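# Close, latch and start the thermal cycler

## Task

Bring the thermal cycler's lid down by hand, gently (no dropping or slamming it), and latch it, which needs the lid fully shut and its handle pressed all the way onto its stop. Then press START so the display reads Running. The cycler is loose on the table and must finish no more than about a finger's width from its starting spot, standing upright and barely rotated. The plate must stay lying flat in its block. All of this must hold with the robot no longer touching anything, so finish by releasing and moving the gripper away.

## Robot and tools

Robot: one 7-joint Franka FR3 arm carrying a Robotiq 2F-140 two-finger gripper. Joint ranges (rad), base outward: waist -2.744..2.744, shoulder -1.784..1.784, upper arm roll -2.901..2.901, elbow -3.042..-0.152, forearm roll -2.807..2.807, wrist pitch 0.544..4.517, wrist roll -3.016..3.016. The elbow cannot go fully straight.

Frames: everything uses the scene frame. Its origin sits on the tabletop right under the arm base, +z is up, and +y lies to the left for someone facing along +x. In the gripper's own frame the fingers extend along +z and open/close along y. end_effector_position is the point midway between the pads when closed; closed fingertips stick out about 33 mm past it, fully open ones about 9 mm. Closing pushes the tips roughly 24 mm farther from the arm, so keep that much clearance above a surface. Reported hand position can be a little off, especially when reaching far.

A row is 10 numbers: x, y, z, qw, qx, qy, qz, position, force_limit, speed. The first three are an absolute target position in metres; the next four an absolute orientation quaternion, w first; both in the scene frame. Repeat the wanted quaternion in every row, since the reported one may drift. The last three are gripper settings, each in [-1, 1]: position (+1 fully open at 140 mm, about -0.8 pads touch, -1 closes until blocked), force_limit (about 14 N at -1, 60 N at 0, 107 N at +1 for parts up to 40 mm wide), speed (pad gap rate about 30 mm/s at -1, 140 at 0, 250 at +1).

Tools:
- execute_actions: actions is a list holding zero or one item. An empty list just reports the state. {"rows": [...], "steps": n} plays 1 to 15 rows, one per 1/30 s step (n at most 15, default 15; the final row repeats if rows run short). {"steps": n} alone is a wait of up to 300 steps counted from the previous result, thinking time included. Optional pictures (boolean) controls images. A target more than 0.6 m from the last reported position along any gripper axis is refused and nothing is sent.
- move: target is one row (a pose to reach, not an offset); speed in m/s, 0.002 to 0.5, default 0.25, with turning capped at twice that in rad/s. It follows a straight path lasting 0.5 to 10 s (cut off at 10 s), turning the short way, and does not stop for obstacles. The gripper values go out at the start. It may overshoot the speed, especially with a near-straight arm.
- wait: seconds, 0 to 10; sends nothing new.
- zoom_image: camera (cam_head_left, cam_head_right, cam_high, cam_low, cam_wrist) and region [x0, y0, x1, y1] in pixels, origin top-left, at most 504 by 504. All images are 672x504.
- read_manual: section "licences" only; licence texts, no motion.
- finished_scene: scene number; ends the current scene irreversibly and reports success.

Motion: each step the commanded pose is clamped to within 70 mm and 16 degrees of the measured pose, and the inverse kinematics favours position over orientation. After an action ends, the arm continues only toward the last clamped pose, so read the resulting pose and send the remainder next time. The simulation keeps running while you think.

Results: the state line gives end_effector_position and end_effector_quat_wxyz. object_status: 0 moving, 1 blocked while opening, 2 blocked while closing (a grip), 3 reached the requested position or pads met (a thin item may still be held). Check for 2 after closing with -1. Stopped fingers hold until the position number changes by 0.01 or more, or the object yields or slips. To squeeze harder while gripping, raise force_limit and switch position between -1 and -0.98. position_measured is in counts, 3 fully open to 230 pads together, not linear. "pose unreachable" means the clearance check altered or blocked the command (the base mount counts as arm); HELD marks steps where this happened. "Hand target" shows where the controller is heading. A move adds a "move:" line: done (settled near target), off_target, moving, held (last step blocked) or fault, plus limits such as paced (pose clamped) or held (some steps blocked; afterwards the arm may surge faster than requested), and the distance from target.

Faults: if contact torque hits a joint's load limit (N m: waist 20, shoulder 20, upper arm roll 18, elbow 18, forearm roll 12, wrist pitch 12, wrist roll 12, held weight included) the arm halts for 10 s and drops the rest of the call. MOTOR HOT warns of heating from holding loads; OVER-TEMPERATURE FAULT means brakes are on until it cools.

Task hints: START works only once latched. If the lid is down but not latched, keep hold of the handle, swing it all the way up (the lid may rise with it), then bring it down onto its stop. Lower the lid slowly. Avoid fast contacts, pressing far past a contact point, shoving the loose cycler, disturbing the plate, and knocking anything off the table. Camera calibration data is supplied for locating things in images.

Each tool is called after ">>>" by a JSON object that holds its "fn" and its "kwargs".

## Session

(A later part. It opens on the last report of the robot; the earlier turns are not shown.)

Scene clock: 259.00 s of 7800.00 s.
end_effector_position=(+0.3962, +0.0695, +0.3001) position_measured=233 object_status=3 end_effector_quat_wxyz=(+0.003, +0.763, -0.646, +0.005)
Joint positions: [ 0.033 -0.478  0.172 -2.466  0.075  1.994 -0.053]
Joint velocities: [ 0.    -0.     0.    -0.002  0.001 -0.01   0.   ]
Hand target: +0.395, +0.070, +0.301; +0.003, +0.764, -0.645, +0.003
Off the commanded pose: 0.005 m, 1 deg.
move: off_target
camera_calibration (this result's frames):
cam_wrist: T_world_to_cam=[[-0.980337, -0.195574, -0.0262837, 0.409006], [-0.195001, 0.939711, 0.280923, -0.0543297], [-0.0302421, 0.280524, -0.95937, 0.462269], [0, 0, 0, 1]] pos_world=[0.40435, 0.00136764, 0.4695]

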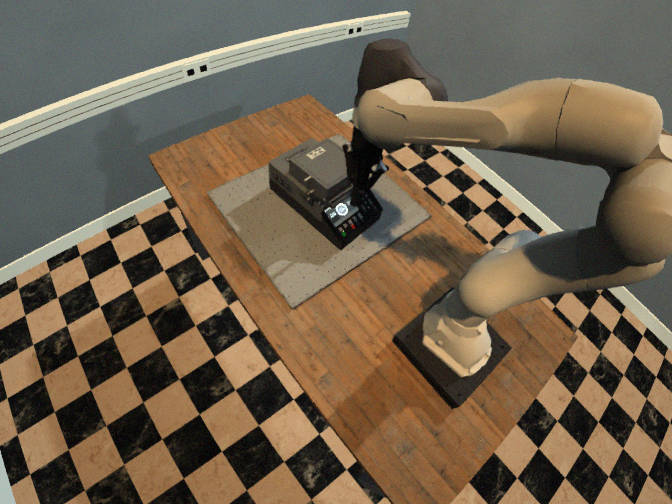

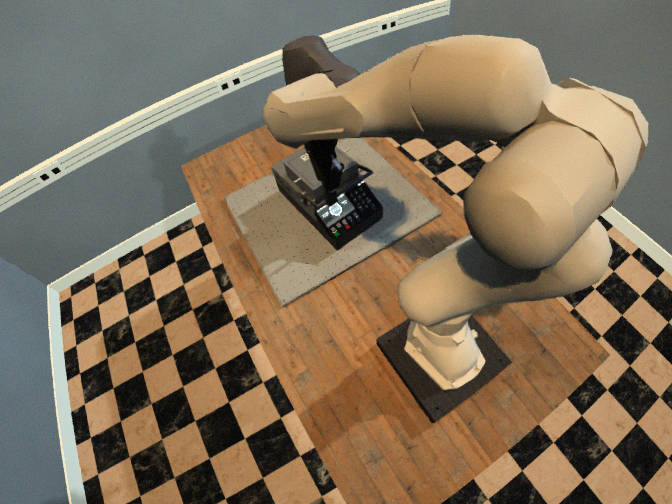

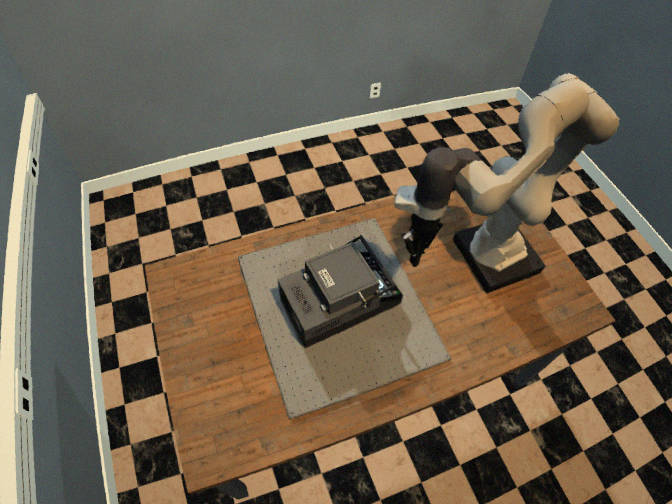

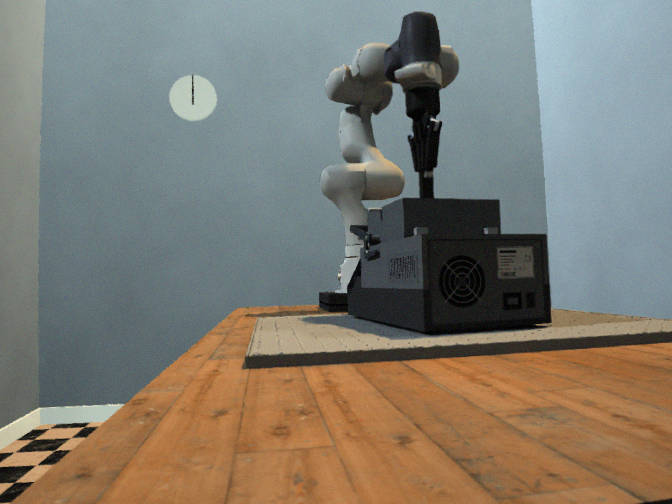

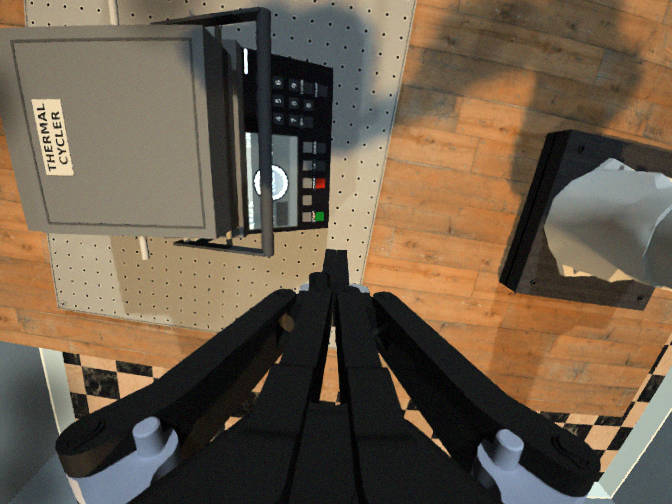

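No contact; go deeper.

>>> {"fn": "move", "kwargs": {"target": [0.422,0.078,0.14,0,0.766,-0.643,0,-1,0,0], "speed": 0.15}}

>>> {"fn": "move", "kwargs": {"target": [0.422,0.078,0.10,0,0.766,-0.643,0,-1,0,0], "speed": 0.025}}

>>> {"fn": "move", "kwargs": {"target": [0.40,0.073,0.30,0,0.766,-0.643,0,-1,0,0], "speed": 0.15}}

>>> {"fn": "zoom_image", "kwargs": {"camera": "cam_head_left", "region": [280, 150, 400, 255]}}

Scene clock: 270.63 s of 7800.00 s.
end_effector_position=(+0.4200, +0.0808, +0.1378) position_measured=233 object_status=3 end_effector_quat_wxyz=(+0.002, +0.769, -0.639, -0.010)
Joint positions: [ 0.032 -0.131  0.198 -2.598  0.061  2.452 -0.047]
Joint velocities: [-0.001  0.005  0.001 -0.004 -0.004  0.01   0.006]
Hand target: +0.426, +0.081, +0.140; -0.003, +0.768, -0.641, -0.003
Off the commanded pose: 0.004 m, 1 deg.
After step 90, 7.07 s passed at rest.
move: off_target
camera_calibration (this result's frames):
cam_wrist: T_world_to_cam=[[-0.976689, -0.214442, -0.0096944, 0.428035], [-0.20716, 0.929762, 0.304347, -0.0120058], [-0.0562514, 0.299261, -0.952512, 0.312602], [0, 0, 0, 1]] pos_world=[0.433154, 0.00940186, 0.305561]

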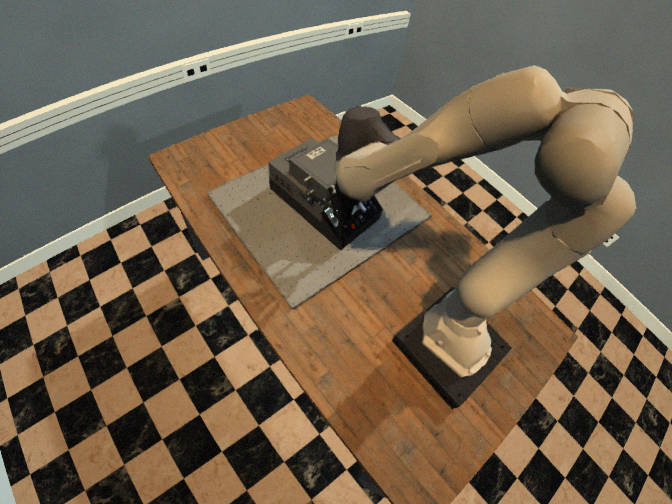

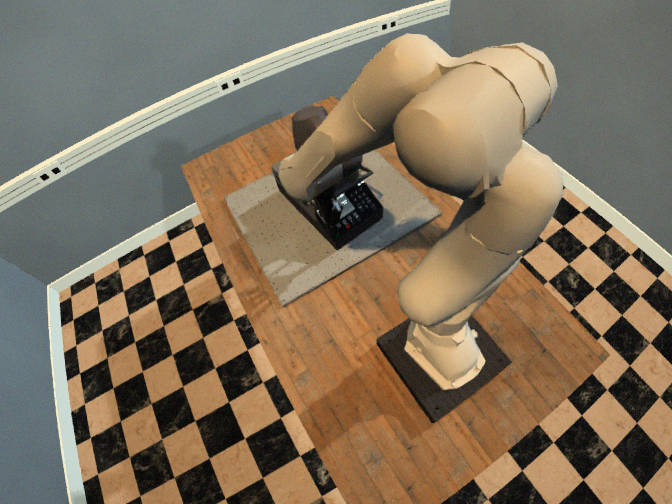

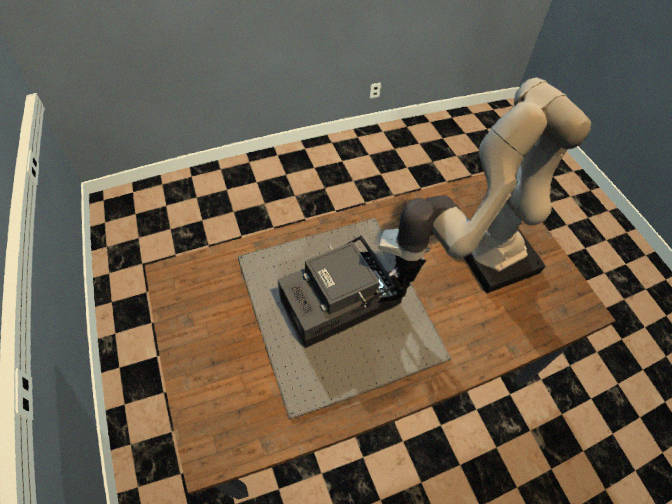

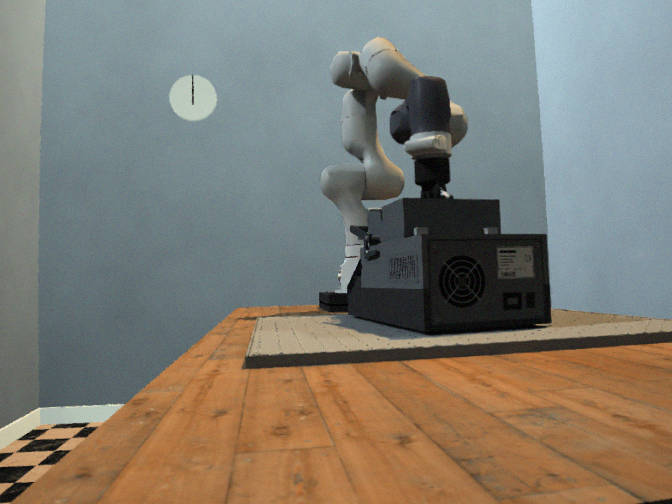

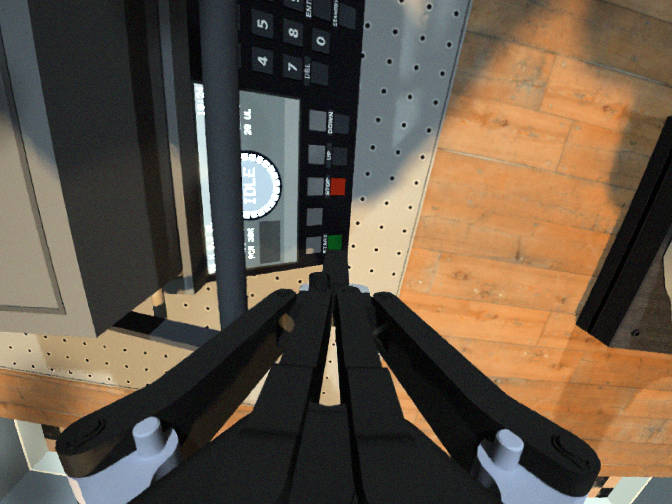

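Scene clock: 281.70 s of 7800.00 s.
end_effector_position=(+0.4159, +0.0802, +0.1271) position_measured=233 object_status=3 end_effector_quat_wxyz=(+0.006, +0.768, -0.640, -0.009)
Joint positions: [ 0.032 -0.114  0.202 -2.613  0.048  2.479 -0.03 ]
Joint velocities: [ 0.001  0.     0.    -0.002 -0.002 -0.    -0.001]
Hand target: +0.416, +0.080, +0.126; +0.006, +0.768, -0.640, -0.009
Off the commanded pose: 0.028 m, 1 deg.
TORQUE FAULT: the external load on joint 2 (shoulder) reached its load limit, and the arm stopped for 10 seconds. The arm's remaining commands of this call were not run. The gripper holds where it stopped, with its grip as last carried out, and the arm accepts commands again: back off and push less far. The arm stops again, at the same cost, whenever a joint's load reaches its limit.
move: fault
camera_calibration (this result's frames):
cam_wrist: T_world_to_cam=[[-0.977362, -0.21152, -0.00475159, 0.423223], [-0.203271, 0.932546, 0.298392, -0.0101418], [-0.0586848, 0.292603, -0.954432, 0.304142], [0, 0, 0, 1]] pos_world=[0.429429, 0.00998497, 0.29532]

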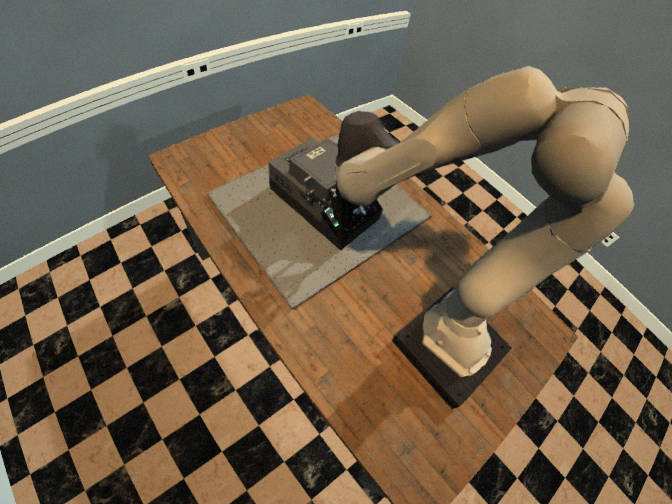

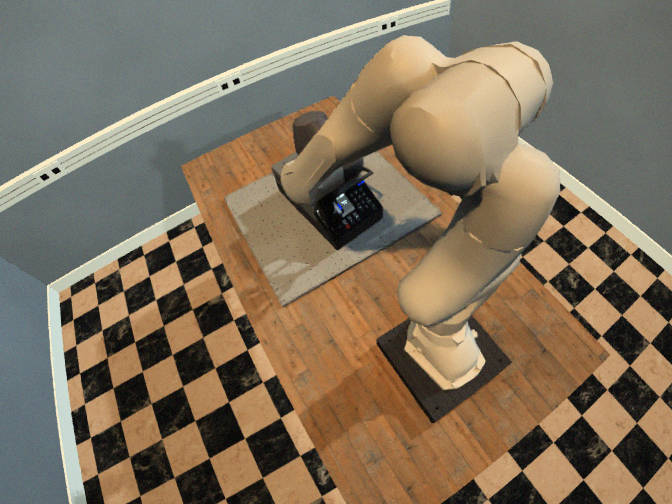

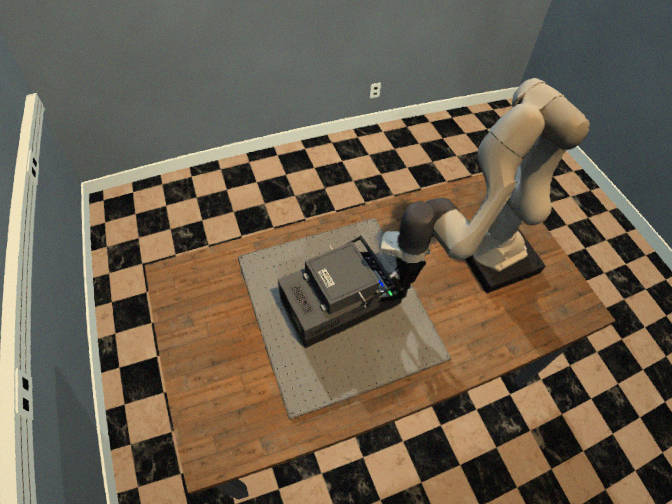

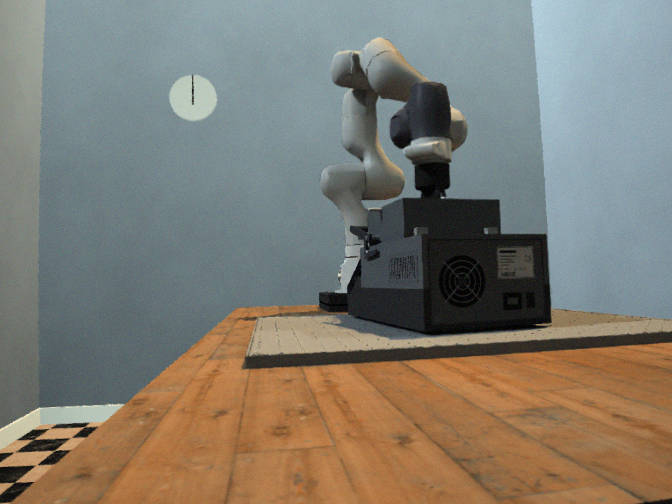

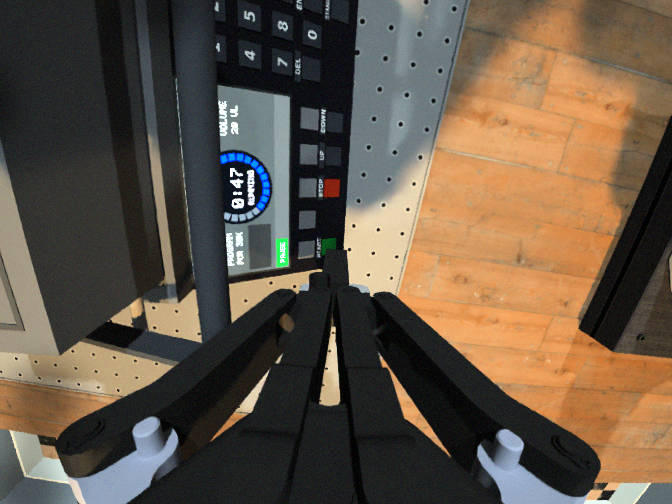

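not run: a fault stop came before this call.

Region (280, 150, 400, 255) of cam_head_left's 672x504 image, scaled by 4.200, with more detail than that image has; it fills the top 441 rows of this view, and the rest is white.

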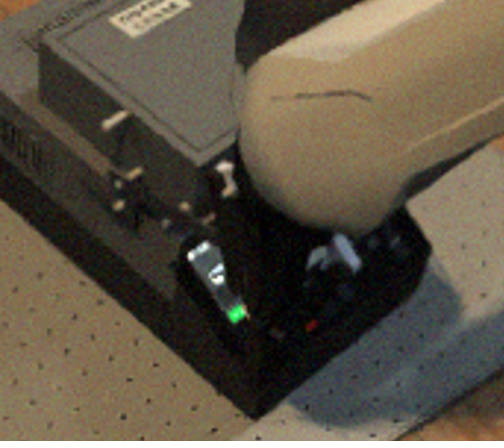

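>>> {"fn": "move", "kwargs": {"target": [0.40,0.073,0.30,0,0.766,-0.643,0,-1,0,0], "speed": 0.15}}

>>> {"fn": "finished_scene", "kwargs": {"scene": 1}}

Scene clock: 289.83 s of 7800.00 s.
end_effector_position=(+0.3961, +0.0697, +0.3003) position_measured=233 object_status=3 end_effector_quat_wxyz=(+0.003, +0.762, -0.648, +0.005)
Joint positions: [ 0.04  -0.478  0.166 -2.466  0.072  1.994 -0.048]
Joint velocities: [ 0.     0.    -0.    -0.001  0.    -0.01  -0.001]
Hand target: +0.395, +0.070, +0.301; +0.004, +0.764, -0.645, +0.003
Off the commanded pose: 0.005 m, 1 deg.
After step 90, 3.30 s passed at rest.
move: off_target
camera_calibration (this result's frames):
cam_wrist: T_world_to_cam=[[-0.980922, -0.192617, -0.0262773, 0.409003], [-0.192147, 0.94013, 0.281488, -0.0559086], [-0.0295153, 0.281167, -0.959205, 0.462037], [0, 0, 0, 1]] pos_world=[0.404094, 0.00143255, 0.469673]

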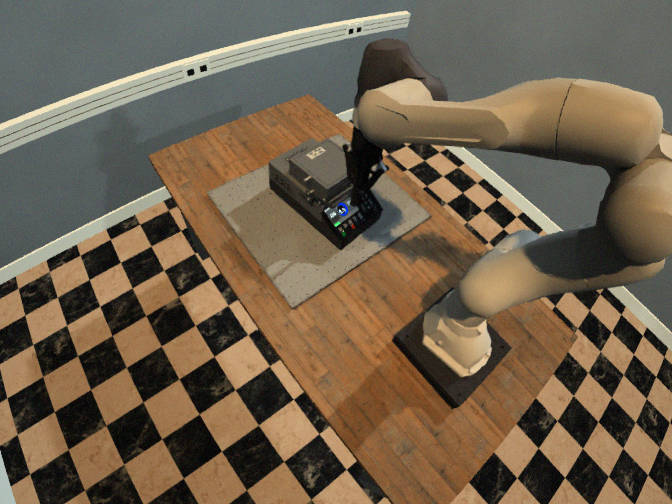

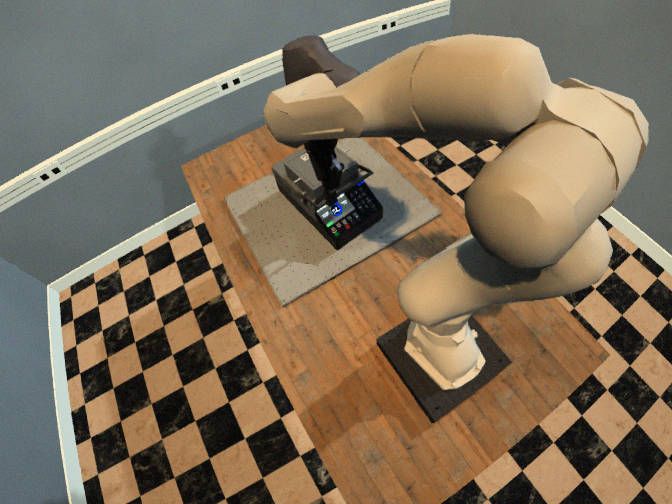

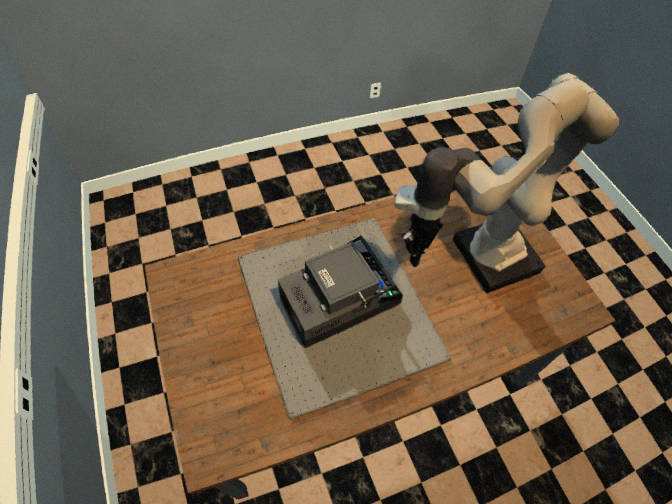

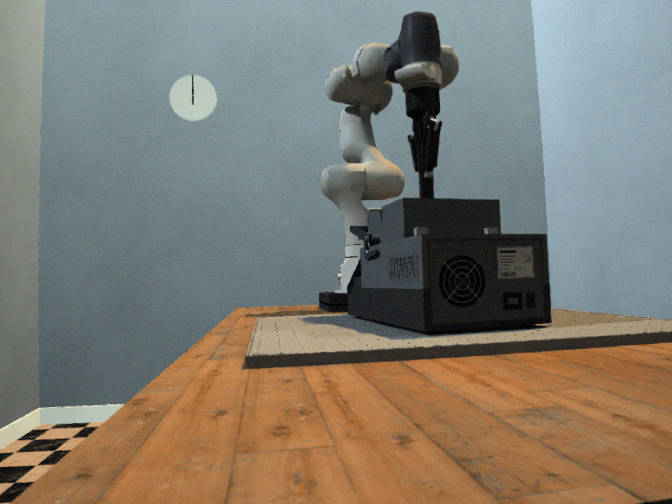

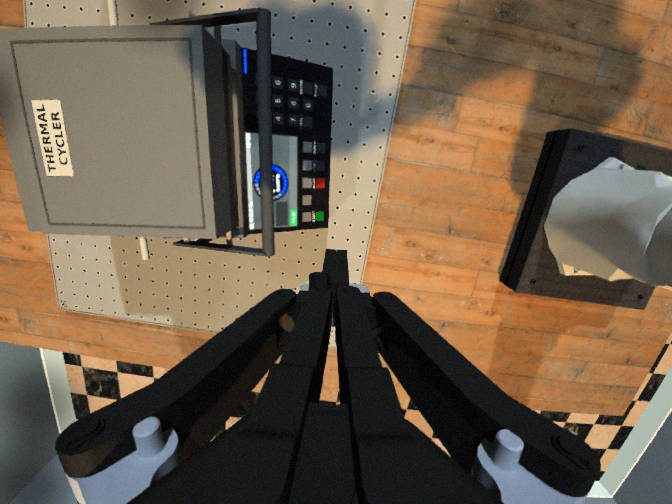

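The scene is finished: the task was done.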